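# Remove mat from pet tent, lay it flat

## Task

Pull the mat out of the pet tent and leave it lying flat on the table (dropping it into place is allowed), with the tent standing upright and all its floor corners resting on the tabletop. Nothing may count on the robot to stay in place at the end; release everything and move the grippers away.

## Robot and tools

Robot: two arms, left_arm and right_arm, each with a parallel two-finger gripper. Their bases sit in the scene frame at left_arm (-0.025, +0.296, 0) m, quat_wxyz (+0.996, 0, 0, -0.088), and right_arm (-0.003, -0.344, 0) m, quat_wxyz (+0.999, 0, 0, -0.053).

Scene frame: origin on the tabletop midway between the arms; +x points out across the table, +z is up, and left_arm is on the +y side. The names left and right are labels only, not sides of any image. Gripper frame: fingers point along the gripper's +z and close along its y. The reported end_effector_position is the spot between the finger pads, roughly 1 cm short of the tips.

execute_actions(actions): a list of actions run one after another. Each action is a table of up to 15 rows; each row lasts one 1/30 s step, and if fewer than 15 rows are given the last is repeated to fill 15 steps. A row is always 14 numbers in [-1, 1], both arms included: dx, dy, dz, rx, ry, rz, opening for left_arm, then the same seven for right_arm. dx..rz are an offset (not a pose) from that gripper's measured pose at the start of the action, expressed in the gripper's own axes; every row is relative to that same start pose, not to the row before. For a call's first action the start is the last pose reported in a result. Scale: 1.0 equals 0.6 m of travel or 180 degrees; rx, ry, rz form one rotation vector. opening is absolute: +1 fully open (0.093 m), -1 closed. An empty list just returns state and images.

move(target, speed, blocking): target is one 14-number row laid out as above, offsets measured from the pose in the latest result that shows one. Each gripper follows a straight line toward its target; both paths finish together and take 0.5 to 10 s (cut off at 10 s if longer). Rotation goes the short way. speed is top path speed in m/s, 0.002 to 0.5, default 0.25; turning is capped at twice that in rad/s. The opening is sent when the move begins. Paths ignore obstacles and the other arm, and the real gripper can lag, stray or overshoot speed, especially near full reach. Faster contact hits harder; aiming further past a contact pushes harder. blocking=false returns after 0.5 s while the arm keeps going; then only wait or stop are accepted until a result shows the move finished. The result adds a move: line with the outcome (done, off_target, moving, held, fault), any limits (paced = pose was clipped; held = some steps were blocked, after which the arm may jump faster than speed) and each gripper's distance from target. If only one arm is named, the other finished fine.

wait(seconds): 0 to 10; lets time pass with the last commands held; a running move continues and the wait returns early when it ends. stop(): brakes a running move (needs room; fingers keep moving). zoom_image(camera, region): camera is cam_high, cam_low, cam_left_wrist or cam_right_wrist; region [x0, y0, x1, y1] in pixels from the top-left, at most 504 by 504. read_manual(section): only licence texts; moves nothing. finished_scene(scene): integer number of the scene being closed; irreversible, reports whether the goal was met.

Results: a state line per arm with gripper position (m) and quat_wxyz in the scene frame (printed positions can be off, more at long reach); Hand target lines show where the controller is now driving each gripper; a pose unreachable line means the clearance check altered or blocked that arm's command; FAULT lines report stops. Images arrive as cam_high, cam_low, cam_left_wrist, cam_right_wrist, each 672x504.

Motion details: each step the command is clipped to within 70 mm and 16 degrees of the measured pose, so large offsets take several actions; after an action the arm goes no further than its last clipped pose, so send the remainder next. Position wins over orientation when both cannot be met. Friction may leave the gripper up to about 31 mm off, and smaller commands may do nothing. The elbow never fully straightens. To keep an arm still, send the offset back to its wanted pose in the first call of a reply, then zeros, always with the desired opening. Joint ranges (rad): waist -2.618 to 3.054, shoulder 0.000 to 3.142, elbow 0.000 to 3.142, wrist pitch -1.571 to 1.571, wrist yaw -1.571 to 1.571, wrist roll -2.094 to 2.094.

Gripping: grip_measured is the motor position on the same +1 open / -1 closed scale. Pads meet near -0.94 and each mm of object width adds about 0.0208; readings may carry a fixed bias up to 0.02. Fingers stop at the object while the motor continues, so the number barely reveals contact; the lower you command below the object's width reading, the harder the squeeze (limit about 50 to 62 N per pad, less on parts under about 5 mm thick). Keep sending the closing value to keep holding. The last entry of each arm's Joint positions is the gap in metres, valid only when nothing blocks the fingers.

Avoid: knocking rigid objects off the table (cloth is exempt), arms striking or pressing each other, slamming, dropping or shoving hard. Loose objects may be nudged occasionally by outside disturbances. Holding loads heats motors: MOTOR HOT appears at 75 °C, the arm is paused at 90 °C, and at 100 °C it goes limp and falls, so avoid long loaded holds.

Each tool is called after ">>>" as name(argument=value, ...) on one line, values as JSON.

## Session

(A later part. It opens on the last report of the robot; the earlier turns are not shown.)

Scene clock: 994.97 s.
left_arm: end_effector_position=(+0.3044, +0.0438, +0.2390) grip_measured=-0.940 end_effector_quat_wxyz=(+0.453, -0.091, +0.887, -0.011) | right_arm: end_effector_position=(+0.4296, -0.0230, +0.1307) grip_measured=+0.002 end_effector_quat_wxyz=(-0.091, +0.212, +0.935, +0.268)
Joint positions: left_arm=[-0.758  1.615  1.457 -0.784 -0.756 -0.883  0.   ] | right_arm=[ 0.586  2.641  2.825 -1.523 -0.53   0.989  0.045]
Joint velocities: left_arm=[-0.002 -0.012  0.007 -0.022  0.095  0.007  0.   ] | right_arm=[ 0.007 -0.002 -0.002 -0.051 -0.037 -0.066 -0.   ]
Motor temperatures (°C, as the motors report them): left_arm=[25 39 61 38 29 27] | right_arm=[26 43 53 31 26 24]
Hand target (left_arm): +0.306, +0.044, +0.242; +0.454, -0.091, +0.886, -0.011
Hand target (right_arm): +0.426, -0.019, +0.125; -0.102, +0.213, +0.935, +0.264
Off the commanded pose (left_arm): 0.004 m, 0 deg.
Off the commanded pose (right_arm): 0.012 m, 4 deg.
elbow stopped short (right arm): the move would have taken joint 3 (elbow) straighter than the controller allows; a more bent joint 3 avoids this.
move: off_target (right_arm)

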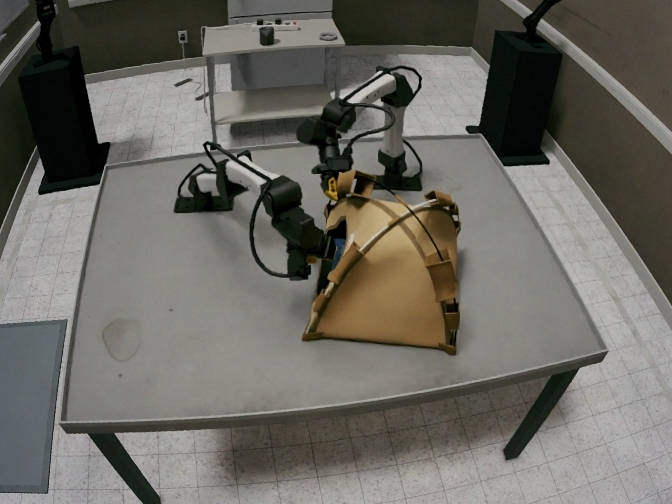

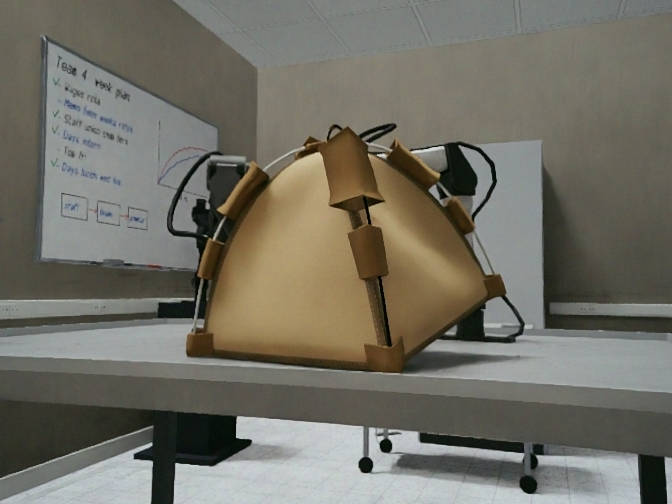

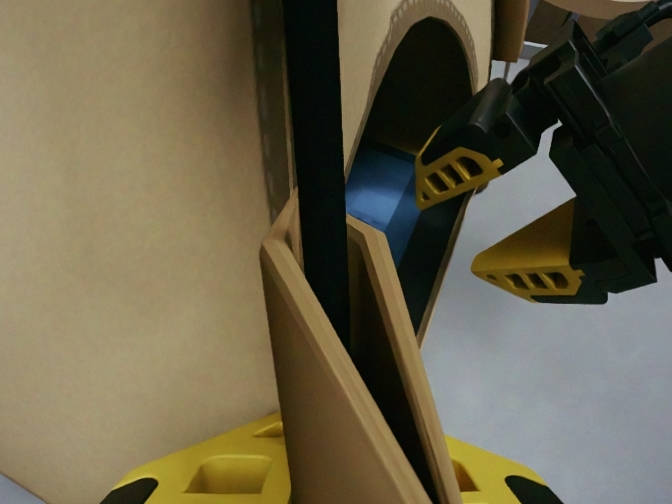

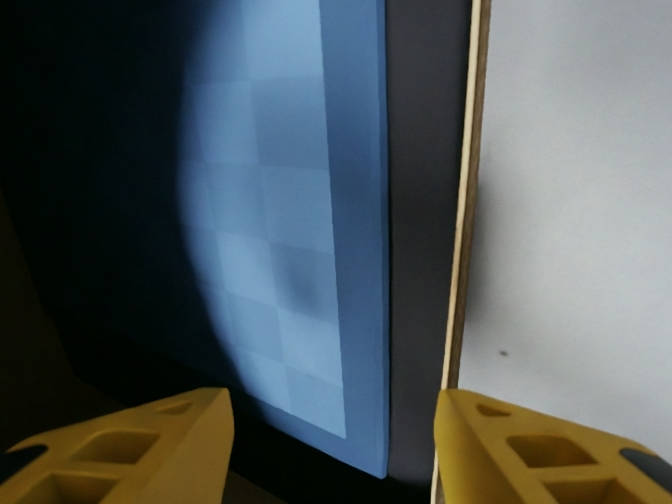

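>>> move(target=[-0.006,0,0.0,0,0,0,-1, 0.072,-0.0185,0.029,-0.016,-0.0754,-0.0525,0.0], speed=0.08)

Scene clock: 1012.23 s.
left_arm: end_effector_position=(+0.3044, +0.0438, +0.2390) grip_measured=-0.940 end_effector_quat_wxyz=(+0.453, -0.092, +0.887, -0.011) | right_arm: end_effector_position=(+0.3888, -0.0084, +0.1208) grip_measured=+0.002 end_effector_quat_wxyz=(+0.045, +0.165, +0.948, +0.270)
Joint positions: left_arm=[-0.758  1.615  1.457 -0.784 -0.756 -0.884  0.   ] | right_arm=[ 0.715  2.112  1.833 -0.826 -0.313  1.028  0.045]
Joint velocities: left_arm=[ 0.012  0.002  0.012 -0.022  0.007 -0.051  0.001] | right_arm=[ 0.002 -0.002 -0.022  0.037  0.007 -0.037 -0.   ]
Motor temperatures (°C, as the motors report them): left_arm=[25 41 60 38 29 27] | right_arm=[26 50 53 30 26 24]
Hand target (left_arm): +0.306, +0.044, +0.242; +0.454, -0.092, +0.886, -0.011
Hand target (right_arm): +0.384, -0.008, +0.120; +0.047, +0.165, +0.948, +0.268
Off the commanded pose (left_arm): 0.004 m, 0 deg.
Off the commanded pose (right_arm): 0.005 m, 0 deg.
move: done

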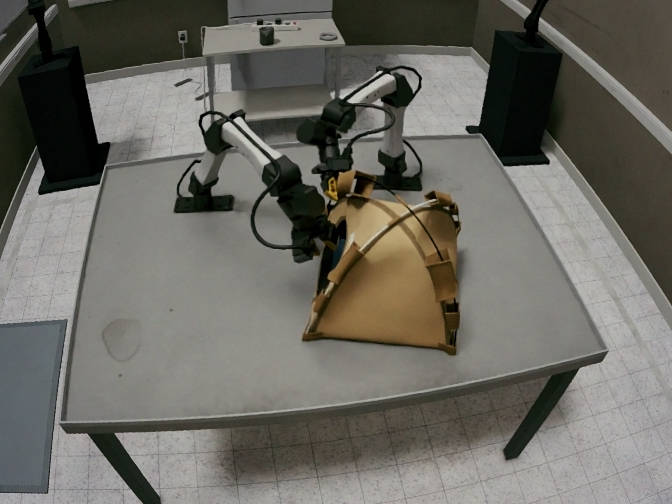

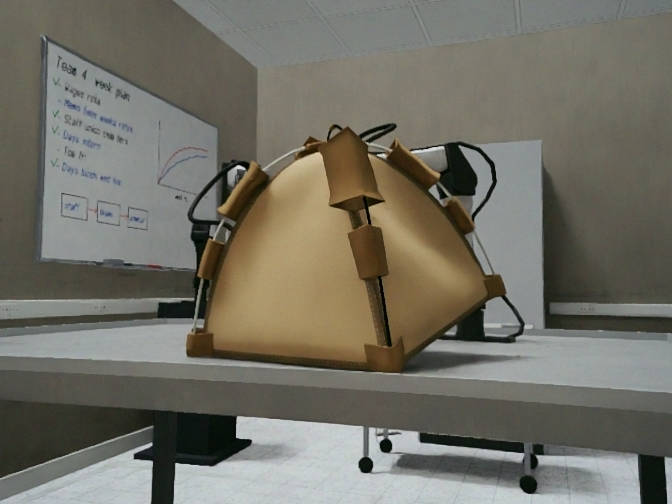

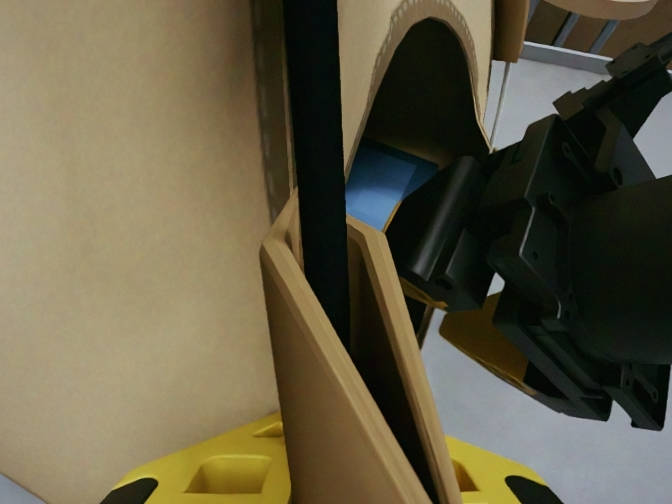

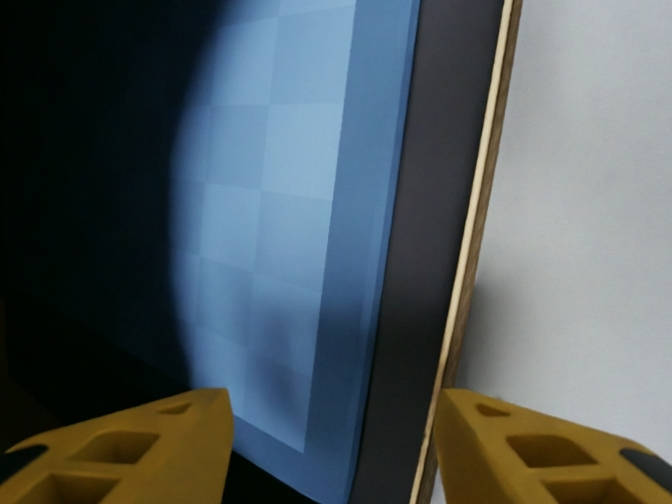

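>>> execute_actions(actions=[[[-0.006,0,0,0,0,0,-1, 0,0.008,0.0,0,0,0,0.0],[-0.006,0,0,0,0,0,-1, 0,0.016,0.005,0,0,0,0.0],[-0.006,0,0,0,0,0,-1, 0,0.022,0.01,0,0,0,0.0],[-0.006,0,0,0,0,0,-1, 0,0.024,0.02,0,0,0,0.0],[-0.006,0,0,0,0,0,-1, 0,0.024,0.03,0,0,0,0.0],[-0.006,0,0,0,0,0,-1, 0,0.024,0.04,0,0,0,0.0],[-0.006,0,0,0,0,0,-1, 0,0.024,0.05,0,0,0,0.0],[-0.006,0,0,0,0,0,-1, 0,0.024,0.06,0,0,0,0.0]]])

>>> wait(seconds=0.6)

Scene clock: 1024.33 s.
left_arm: end_effector_position=(+0.3042, +0.0439, +0.2387) grip_measured=-0.940 end_effector_quat_wxyz=(+0.453, -0.091, +0.887, -0.011) | right_arm: end_effector_position=(+0.3934, +0.0141, +0.0950) grip_measured=+0.002 end_effector_quat_wxyz=(+0.036, +0.165, +0.950, +0.264)
Joint positions: left_arm=[-0.758  1.615  1.457 -0.786 -0.755 -0.884  0.   ] | right_arm=[ 0.747  2.212  1.896 -0.804 -0.305  1.054  0.045]
Joint velocities: left_arm=[ 0.002 -0.002 -0.007  0.007 -0.066  0.037  0.001] | right_arm=[ 0.002  0.002 -0.007 -0.022  0.022 -0.051 -0.002]
Motor temperatures (°C, as the motors report them): left_arm=[25 41 61 38 29 27] | right_arm=[26 55 52 31 26 24]
Hand target (left_arm): +0.306, +0.045, +0.242; +0.454, -0.092, +0.886, -0.011
Hand target (right_arm): +0.400, +0.021, +0.098; +0.046, +0.165, +0.948, +0.270
Off the commanded pose (left_arm): 0.004 m, 0 deg.
Off the commanded pose (right_arm): 0.010 m, 1 deg.

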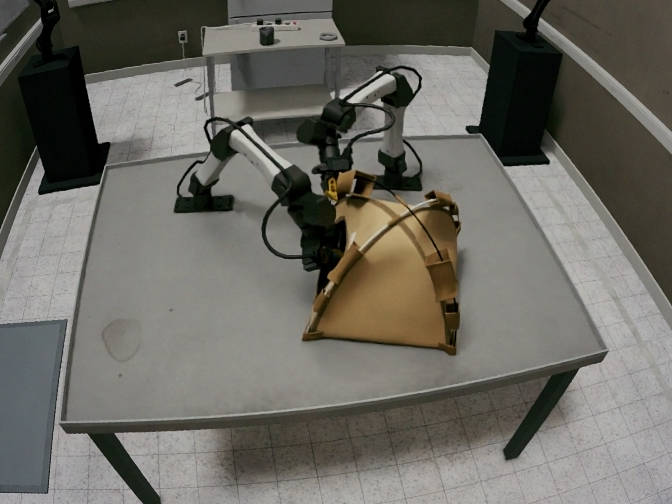

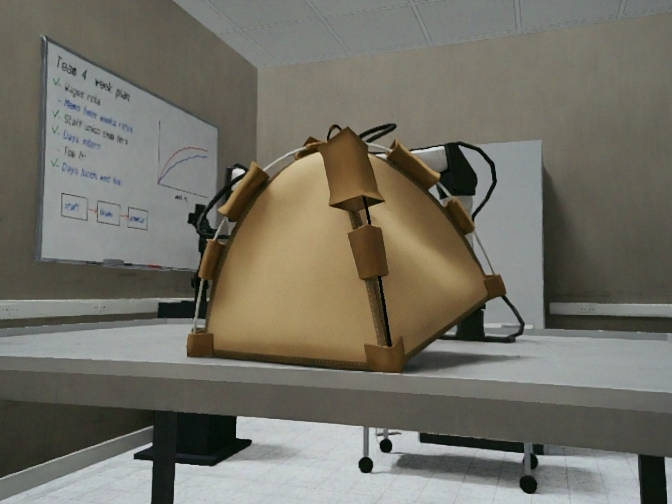

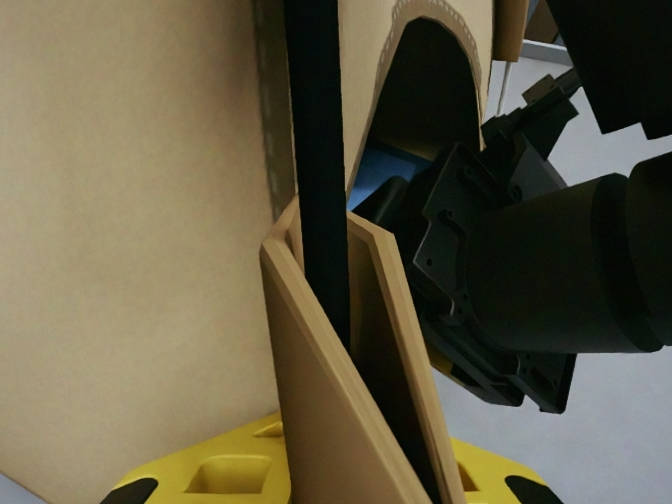

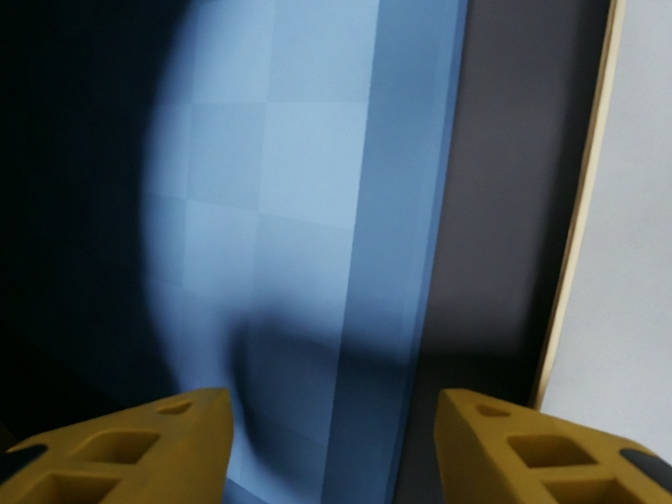

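Scene clock: 1024.93 s.
left_arm: end_effector_position=(+0.3041, +0.0439, +0.2386) grip_measured=-0.940 end_effector_quat_wxyz=(+0.452, -0.091, +0.887, -0.011) | right_arm: end_effector_position=(+0.3962, +0.0161, +0.0988) grip_measured=+0.002 end_effector_quat_wxyz=(+0.040, +0.165, +0.948, +0.269)
Joint positions: left_arm=[-0.758  1.615  1.457 -0.787 -0.754 -0.884  0.   ] | right_arm=[ 0.747  2.212  1.906 -0.798 -0.305  1.057  0.045]
Joint velocities: left_arm=[-0.007 -0.002 -0.017  0.007 -0.081  0.022  0.001] | right_arm=[-0.012  0.002  0.002  0.037 -0.022  0.081 -0.001]
Motor temperatures (°C, as the motors report them): left_arm=[25 42 61 38 29 27] | right_arm=[26 55 52 31 26 24]
Hand target (left_arm): +0.306, +0.044, +0.242; +0.453, -0.092, +0.886, -0.011
Hand target (right_arm): +0.400, +0.021, +0.098; +0.046, +0.165, +0.948, +0.270
Off the commanded pose (left_arm): 0.004 m, 0 deg.
Off the commanded pose (right_arm): 0.006 m, 1 deg.
wait: 0.60 s; at rest by 0.33 s

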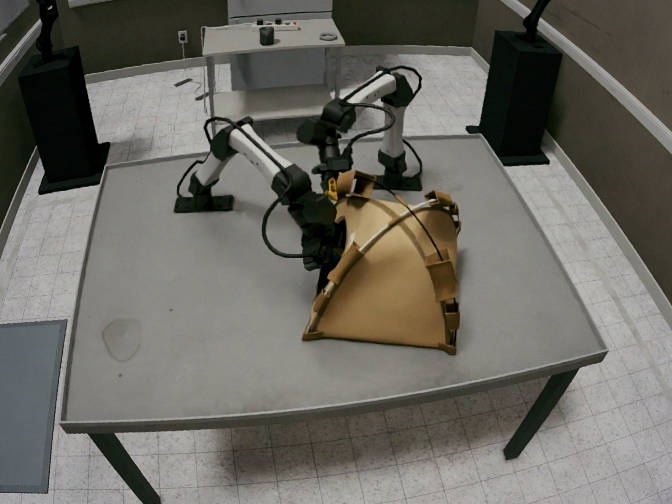

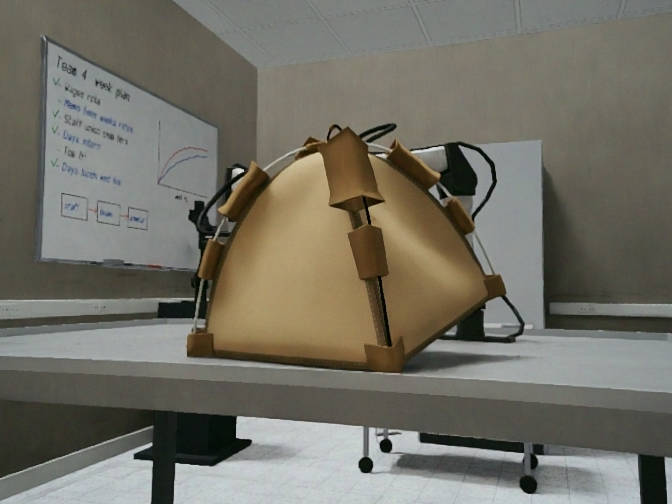

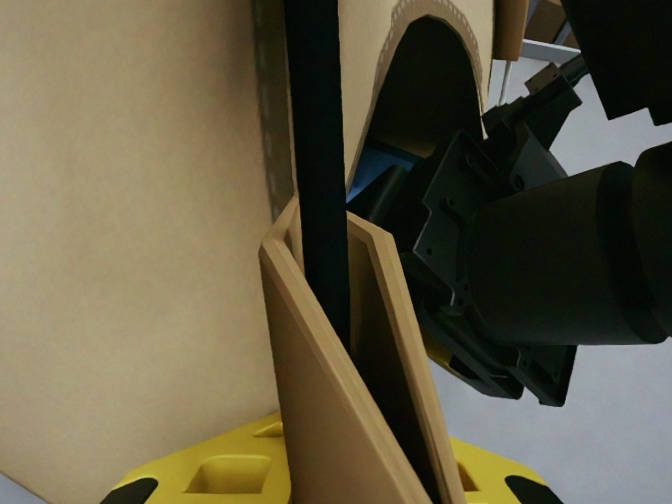

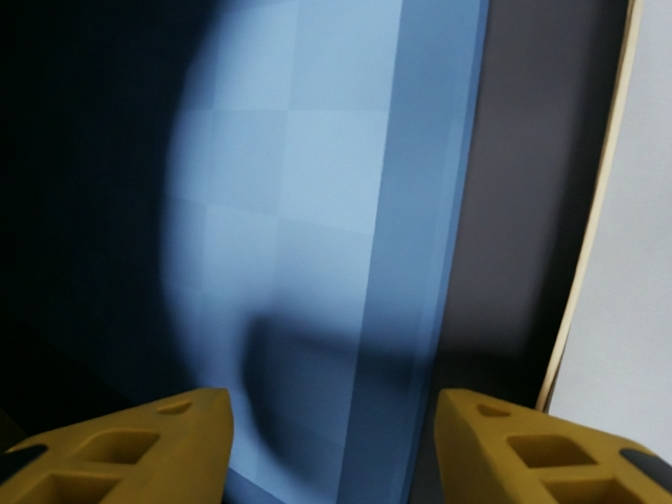

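>>> execute_actions(actions=[[[-0.006,0,0,0,0,0,-1, 0,-0.006,0.008,-0.008,0,0,0.2],[-0.006,0,0,0,0,0,-1, 0,-0.012,0.016,-0.016,0,0,0.2],[-0.006,0,0,0,0,0,-1, 0,-0.018,0.024,-0.024,0,0,0.2],[-0.006,0,0,0,0,0,-1, 0,-0.024,0.032,-0.032,0,0,0.2],[-0.006,0,0,0,0,0,-1, 0,-0.03,0.04,-0.04,0,0,0.2],[-0.006,0,0,0,0,0,-1, 0,-0.034,0.048,-0.05,0,0,0.2]]])

>>> wait(seconds=0.6)

Scene clock: 1038.60 s.
left_arm: end_effector_position=(+0.3016, +0.0454, +0.2354) grip_measured=-0.940 end_effector_quat_wxyz=(+0.445, -0.086, +0.891, -0.006) | right_arm: end_effector_position=(+0.3952, +0.0142, +0.0649) grip_measured=+0.198 end_effector_quat_wxyz=(+0.050, +0.158, +0.929, +0.331)
Joint positions: left_arm=[-0.758  1.615  1.457 -0.807 -0.745 -0.884  0.   ] | right_arm=[ 0.721  2.154  1.607 -0.445 -0.385  1.067  0.055]
Joint velocities: left_arm=[-0.017  0.002 -0.002  0.022 -0.037 -0.037  0.   ] | right_arm=[-0.002 -0.012 -0.017  0.227 -0.11   0.022  0.   ]
Motor temperatures (°C, as the motors report them): left_arm=[25 42 61 38 29 27] | right_arm=[26 56 53 32 26 24]
Hand target (left_arm): +0.306, +0.045, +0.241; +0.452, -0.091, +0.887, -0.011
Hand target (right_arm): +0.395, +0.014, +0.064; +0.052, +0.160, +0.925, +0.342
Off the commanded pose (left_arm): 0.008 m, 1 deg.
Off the commanded pose (right_arm): 0.001 m, 2 deg.

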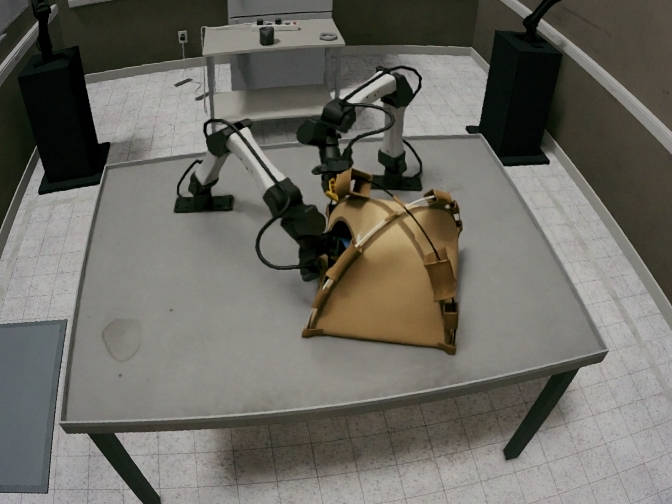

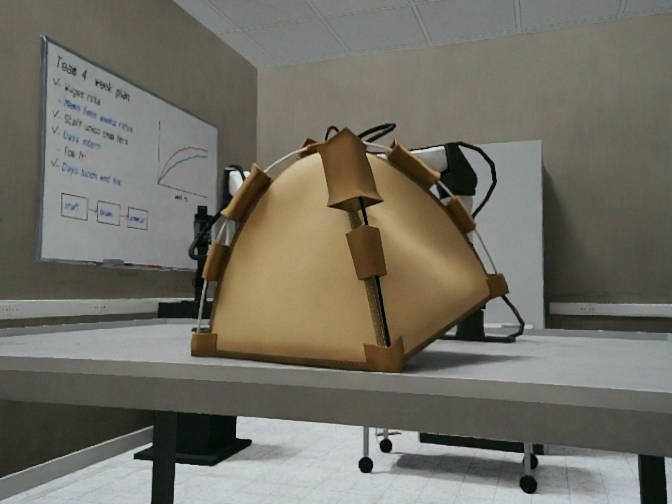

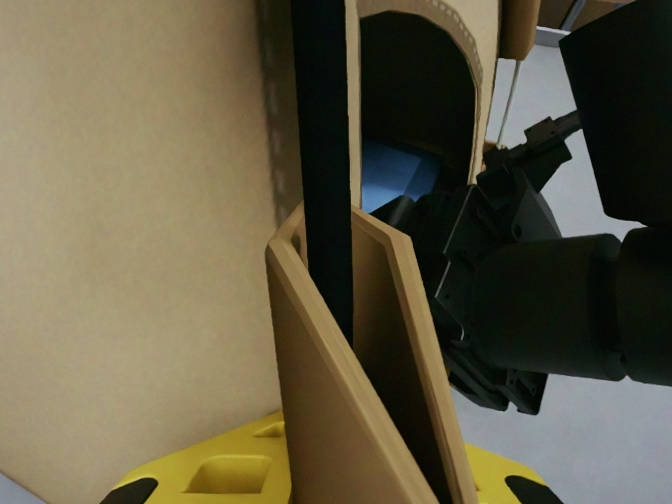

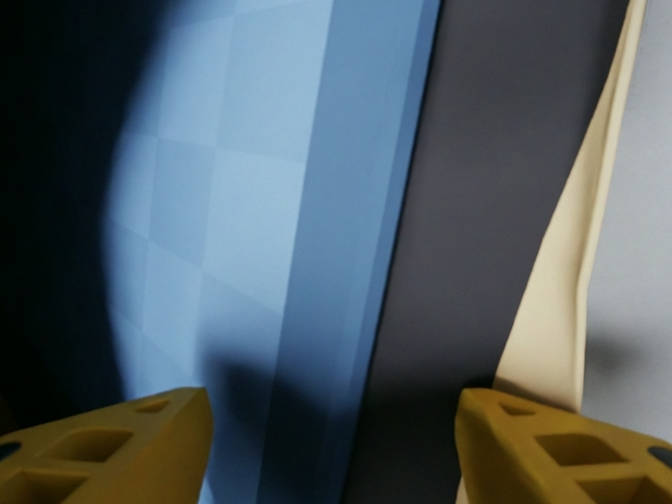

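Scene clock: 1039.20 s.
left_arm: end_effector_position=(+0.3016, +0.0454, +0.2354) grip_measured=-0.940 end_effector_quat_wxyz=(+0.445, -0.086, +0.891, -0.006) | right_arm: end_effector_position=(+0.3972, +0.0171, +0.0668) grip_measured=+0.198 end_effector_quat_wxyz=(+0.053, +0.156, +0.926, +0.340)
Joint positions: left_arm=[-0.758  1.615  1.457 -0.807 -0.745 -0.884  0.   ] | right_arm=[ 0.721  2.154  1.602 -0.419 -0.393  1.072  0.055]
Joint velocities: left_arm=[-0.007  0.002  0.007  0.037 -0.081 -0.022 -0.   ] | right_arm=[-0.002 -0.002  0.007 -0.037  0.022  0.022 -0.001]
Motor temperatures (°C, as the motors report them): left_arm=[25 42 61 38 29 27] | right_arm=[26 56 52 32 26 24]
Hand target (left_arm): +0.306, +0.045, +0.241; +0.452, -0.091, +0.887, -0.011
Hand target (right_arm): +0.395, +0.014, +0.064; +0.052, +0.160, +0.925, +0.342
Off the commanded pose (left_arm): 0.008 m, 1 deg.
Off the commanded pose (right_arm): 0.005 m, 1 deg.
wait: 0.60 s; at rest by 0.23 s

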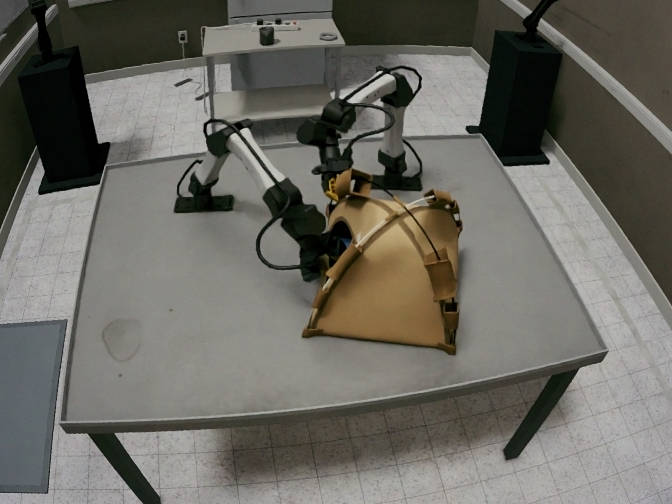

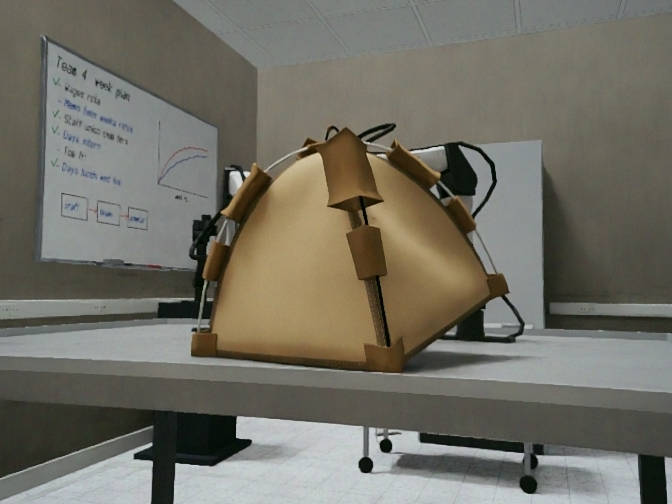

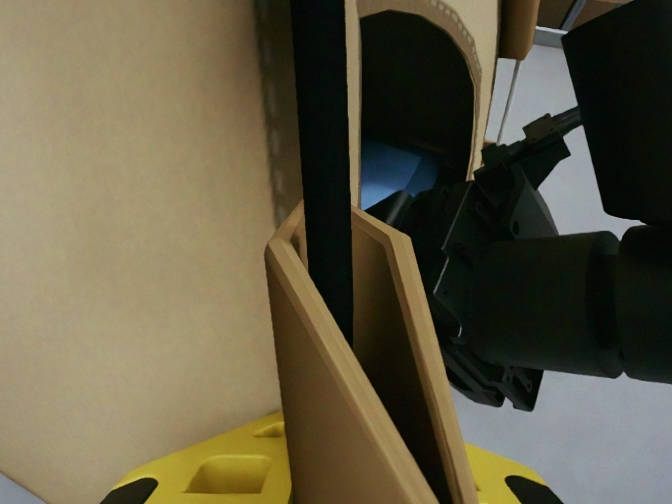

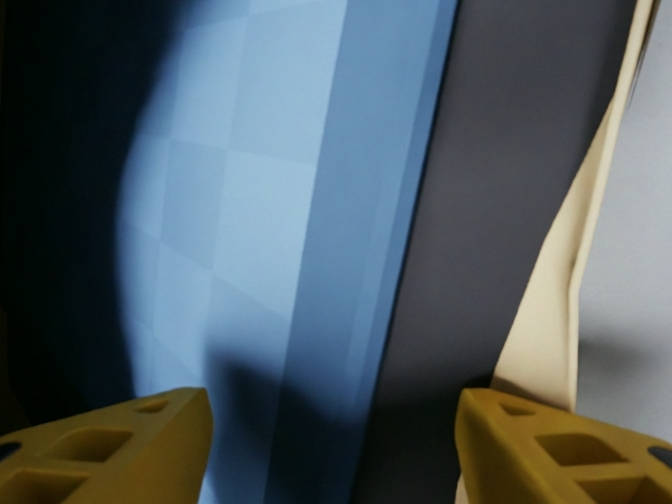

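>>> execute_actions(actions=[[[-0.0127,-0.004,0,0,-0.005,0,-1, 0,0.002,0.004,-0.012,0,0,0.2],[-0.0127,-0.004,0,0,-0.005,0,-1, 0,0.004,0.008,-0.024,0,0,0.2],[-0.0127,-0.004,0,0,-0.005,0,-1, 0,0.006,0.012,-0.036,0,0,0.2],[-0.0127,-0.004,0,0,-0.005,0,-1, 0,0.009,0.017,-0.048,0,0,0.2],[-0.0127,-0.004,0,0,-0.005,0,-1, 0,0.012,0.022,-0.06,0,0,0.2],[-0.0127,-0.004,0,0,-0.005,0,-1, 0,0.015,0.027,-0.07,0,0,0.2],[-0.0127,-0.004,0,0,-0.005,0,-1, 0,0.017,0.032,-0.07,0,0,0.2]]])

>>> wait(seconds=0.6)

Scene clock: 1057.77 s.
left_arm: end_effector_position=(+0.3025, +0.0503, +0.2352) grip_measured=-0.940 end_effector_quat_wxyz=(+0.446, -0.087, +0.891, +0.004) | right_arm: end_effector_position=(+0.4029, +0.0355, +0.0711) grip_measured=+0.198 end_effector_quat_wxyz=(+0.070, +0.144, +0.888, +0.431)
Joint positions: left_arm=[-0.752  1.615  1.457 -0.819 -0.757 -0.881  0.   ] | right_arm=[ 0.716  2.143  1.459 -0.09  -0.488  1.139  0.055]
Joint velocities: left_arm=[ 0.012 -0.002  0.002 -0.037  0.007  0.022 -0.001] | right_arm=[-0.007 -0.012 -0.071  0.286 -0.125  0.066  0.   ]
Motor temperatures (°C, as the motors report them): left_arm=[25 43 61 38 29 27] | right_arm=[26 60 50 33 26 24]
Hand target (left_arm): +0.306, +0.044, +0.242; +0.452, -0.086, +0.888, -0.005
Hand target (right_arm): +0.403, +0.035, +0.059; +0.069, +0.148, +0.884, +0.438
Off the commanded pose (left_arm): 0.010 m, 1 deg.
Off the commanded pose (right_arm): 0.012 m, 1 deg.

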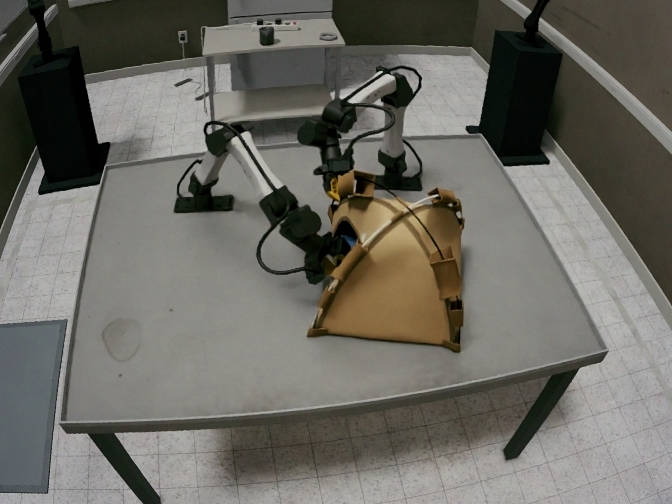

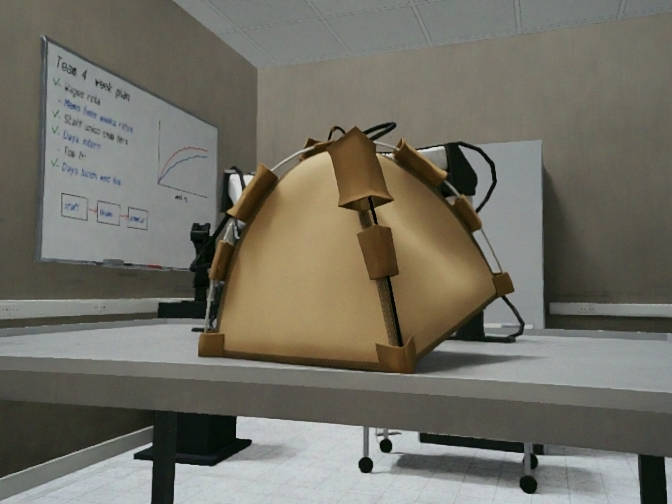

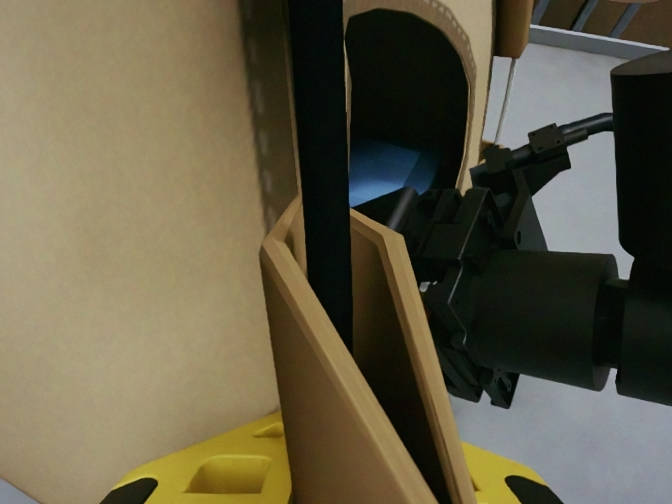

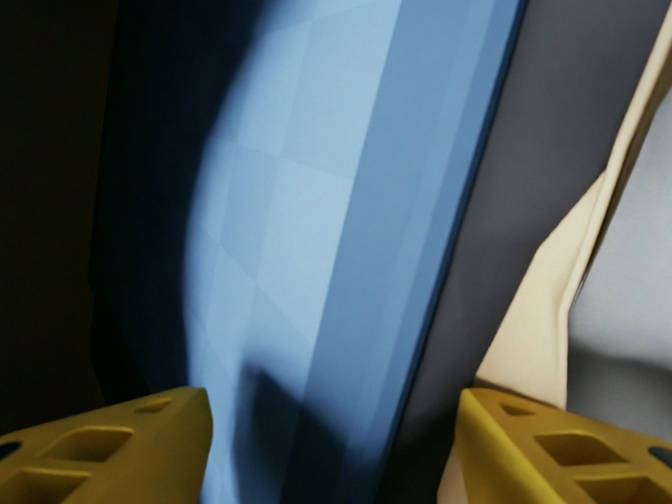

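Scene clock: 1058.37 s.
left_arm: end_effector_position=(+0.3029, +0.0509, +0.2355) grip_measured=-0.940 end_effector_quat_wxyz=(+0.447, -0.088, +0.890, +0.006) | right_arm: end_effector_position=(+0.4043, +0.0379, +0.0738) grip_measured=+0.198 end_effector_quat_wxyz=(+0.073, +0.144, +0.883, +0.441)
Joint positions: left_arm=[-0.751  1.615  1.457 -0.819 -0.76  -0.881  0.   ] | right_arm=[ 0.716  2.143  1.452 -0.059 -0.495  1.151  0.055]
Joint velocities: left_arm=[-0.012  0.002 -0.012 -0.022  0.051  0.037  0.   ] | right_arm=[ 0.007  0.012  0.007  0.051 -0.007  0.007  0.001]
Motor temperatures (°C, as the motors report them): left_arm=[25 43 61 38 29 27] | right_arm=[26 60 50 33 26 24]
Hand target (left_arm): +0.306, +0.044, +0.242; +0.452, -0.086, +0.888, -0.005
Hand target (right_arm): +0.403, +0.035, +0.059; +0.069, +0.148, +0.884, +0.438
Off the commanded pose (left_arm): 0.010 m, 1 deg.
Off the commanded pose (right_arm): 0.015 m, 1 deg.
wait: 0.60 s; at rest by 0.33 s

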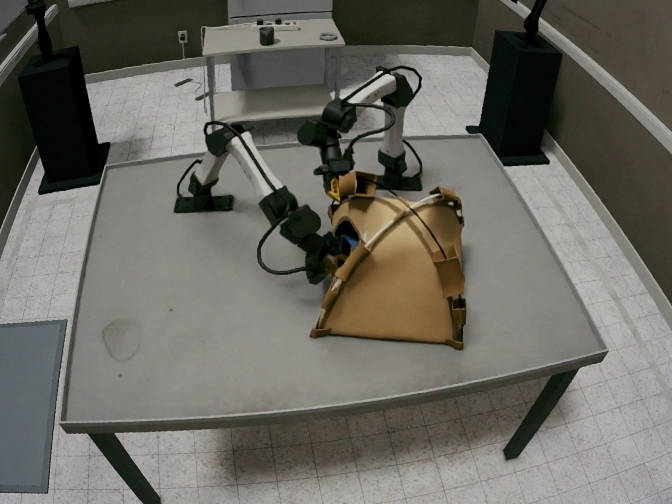

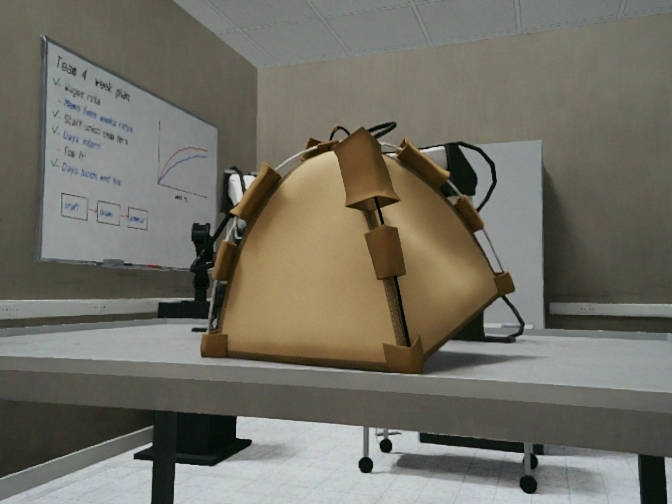

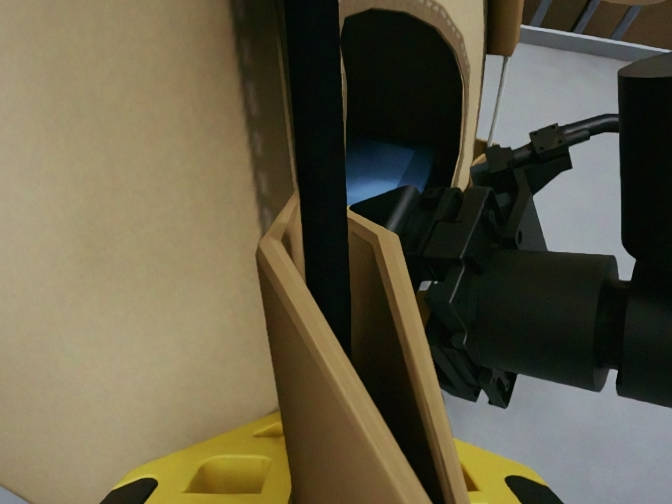

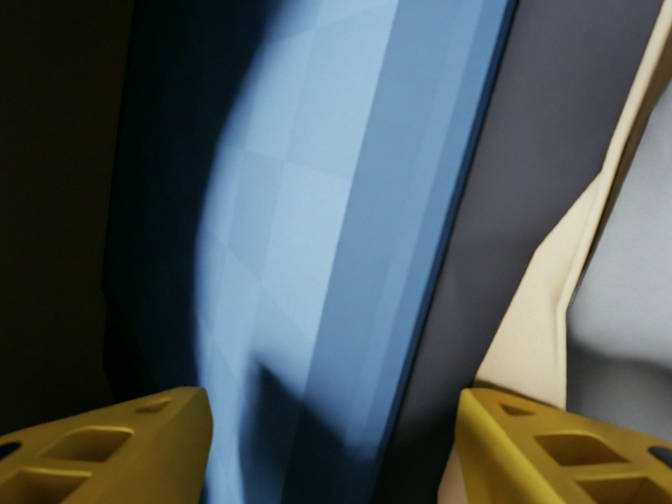

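>>> execute_actions(actions=[[[-0.0127,-0.012,0,0,-0.005,0,-1, 0,-0.006,0.009,0,0,0,0.2],[-0.0127,-0.012,0,0,-0.005,0,-1, 0,-0.012,0.018,0,0,0,0.2],[-0.0127,-0.012,0,0,-0.005,0,-1, 0,-0.018,0.027,0,0,0,0.2],[-0.0127,-0.012,0,0,-0.005,0,-1, 0,-0.024,0.036,0,0,0,0.2],[-0.0127,-0.012,0,0,-0.005,0,-1, 0,-0.030,0.045,0,0,0,0.2],[-0.0127,-0.012,0,0,-0.005,0,-1, 0,-0.036,0.054,0,0,0,0.2],[-0.0127,-0.012,0,0,-0.005,0,-1, 0,-0.040,0.060,0,0,0,0.2]]])

>>> wait(seconds=0.6)

Scene clock: 1073.40 s.
left_arm: end_effector_position=(+0.3034, +0.0525, +0.2307) grip_measured=-0.940 end_effector_quat_wxyz=(+0.442, -0.083, +0.893, +0.022) | right_arm: end_effector_position=(+0.4135, +0.0441, +0.0528) grip_measured=+0.198 end_effector_quat_wxyz=(+0.081, +0.143, +0.878, +0.450)
Joint positions: left_arm=[-0.751  1.635  1.469 -0.846 -0.771 -0.881  0.   ] | right_arm=[ 0.716  2.212  1.452  0.038 -0.495  1.159  0.055]
Joint velocities: left_arm=[-0.012  0.007  0.002 -0.007 -0.022 -0.125 -0.   ] | right_arm=[-0.007  0.002  0.002  0.051  0.095  0.051 -0.001]
Motor temperatures (°C, as the motors report them): left_arm=[25 43 62 38 29 27] | right_arm=[26 59 50 35 26 24]
Hand target (left_arm): +0.308, +0.045, +0.242; +0.454, -0.088, +0.887, +0.006
Hand target (right_arm): +0.409, +0.050, +0.034; +0.073, +0.144, +0.883, +0.441
Off the commanded pose (left_arm): 0.015 m, 2 deg.
Off the commanded pose (right_arm): 0.022 m, 1 deg.

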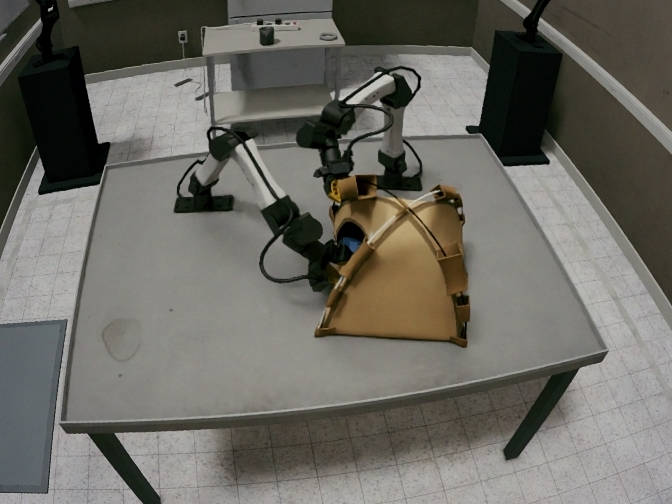

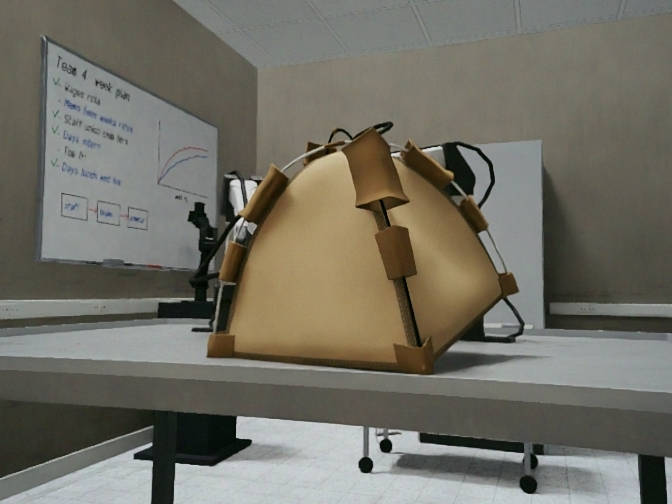

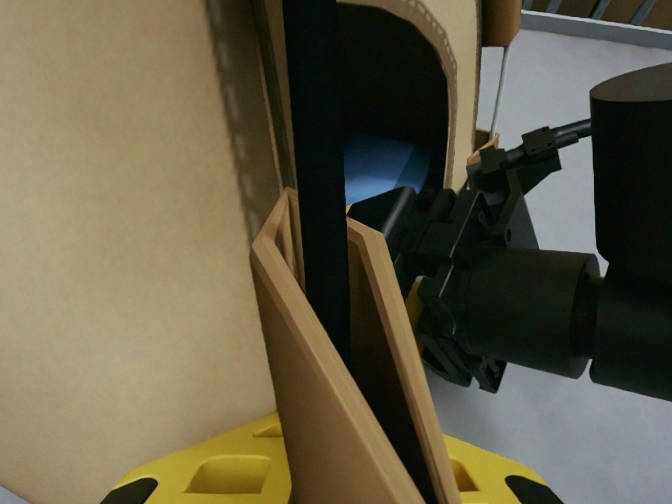

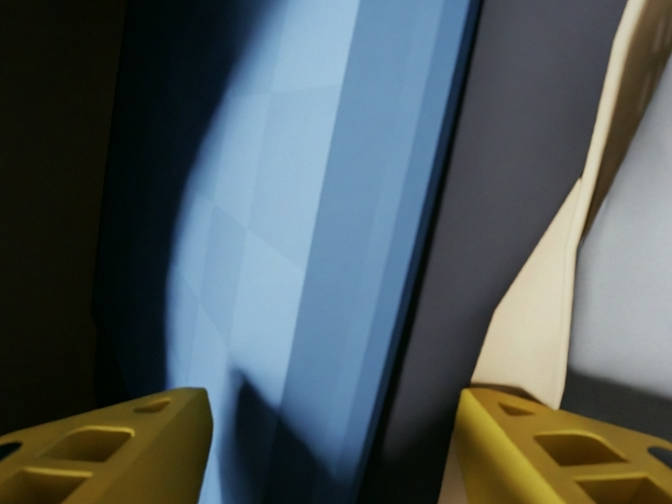

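Scene clock: 1074.00 s.
left_arm: end_effector_position=(+0.3035, +0.0526, +0.2309) grip_measured=-0.940 end_effector_quat_wxyz=(+0.443, -0.083, +0.893, +0.023) | right_arm: end_effector_position=(+0.4145, +0.0448, +0.0542) grip_measured=+0.198 end_effector_quat_wxyz=(+0.083, +0.142, +0.876, +0.453)
Joint positions: left_arm=[-0.751  1.635  1.469 -0.846 -0.772 -0.881  0.   ] | right_arm=[ 0.716  2.212  1.452  0.046 -0.495  1.16   0.055]
Joint velocities: left_arm=[-0.012 -0.007  0.002 -0.022  0.007  0.007  0.001] | right_arm=[-0.017 -0.002 -0.017 -0.022  0.022 -0.037 -0.001]
Motor temperatures (°C, as the motors report them): left_arm=[25 43 62 38 29 27] | right_arm=[26 59 50 35 26 24]
Hand target (left_arm): +0.308, +0.045, +0.242; +0.454, -0.088, +0.887, +0.006
Hand target (right_arm): +0.409, +0.050, +0.034; +0.073, +0.144, +0.883, +0.441
Off the commanded pose (left_arm): 0.014 m, 2 deg.
Off the commanded pose (right_arm): 0.023 m, 2 deg.
wait: 0.60 s; at rest by 0.20 s

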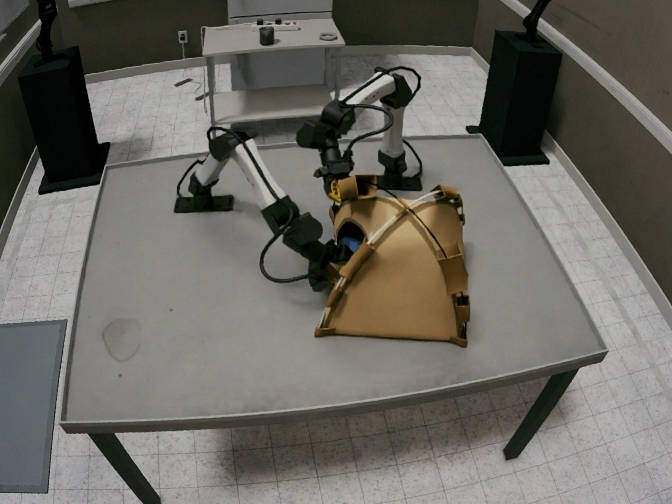

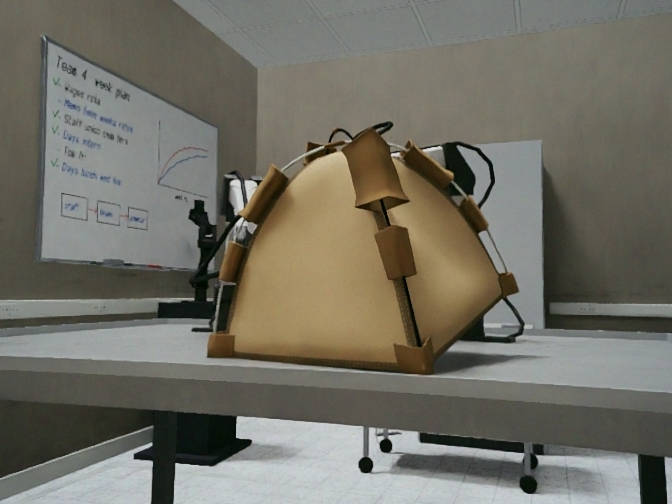

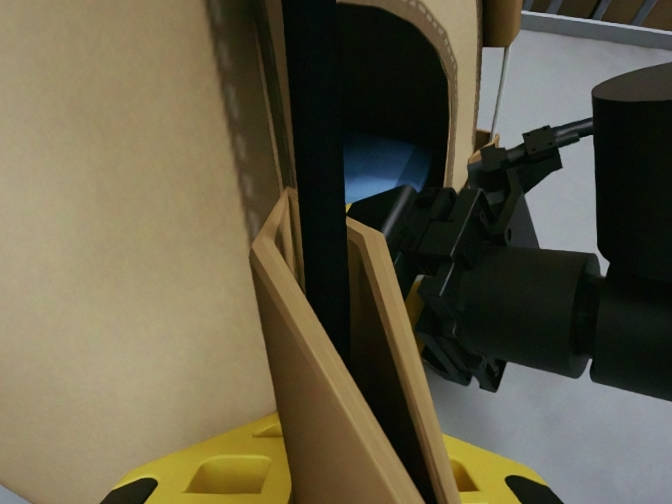

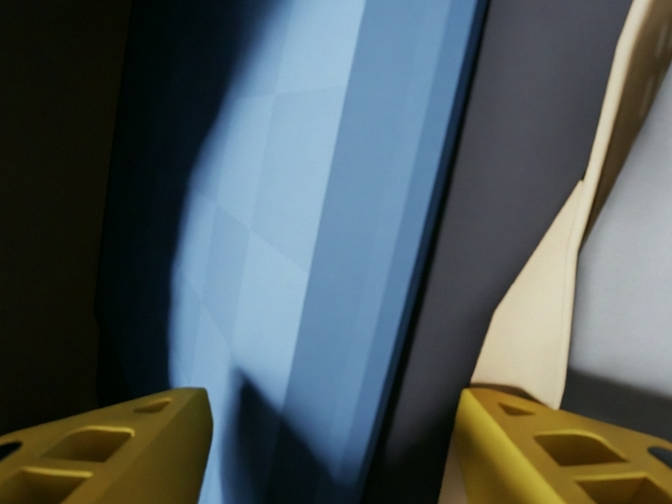

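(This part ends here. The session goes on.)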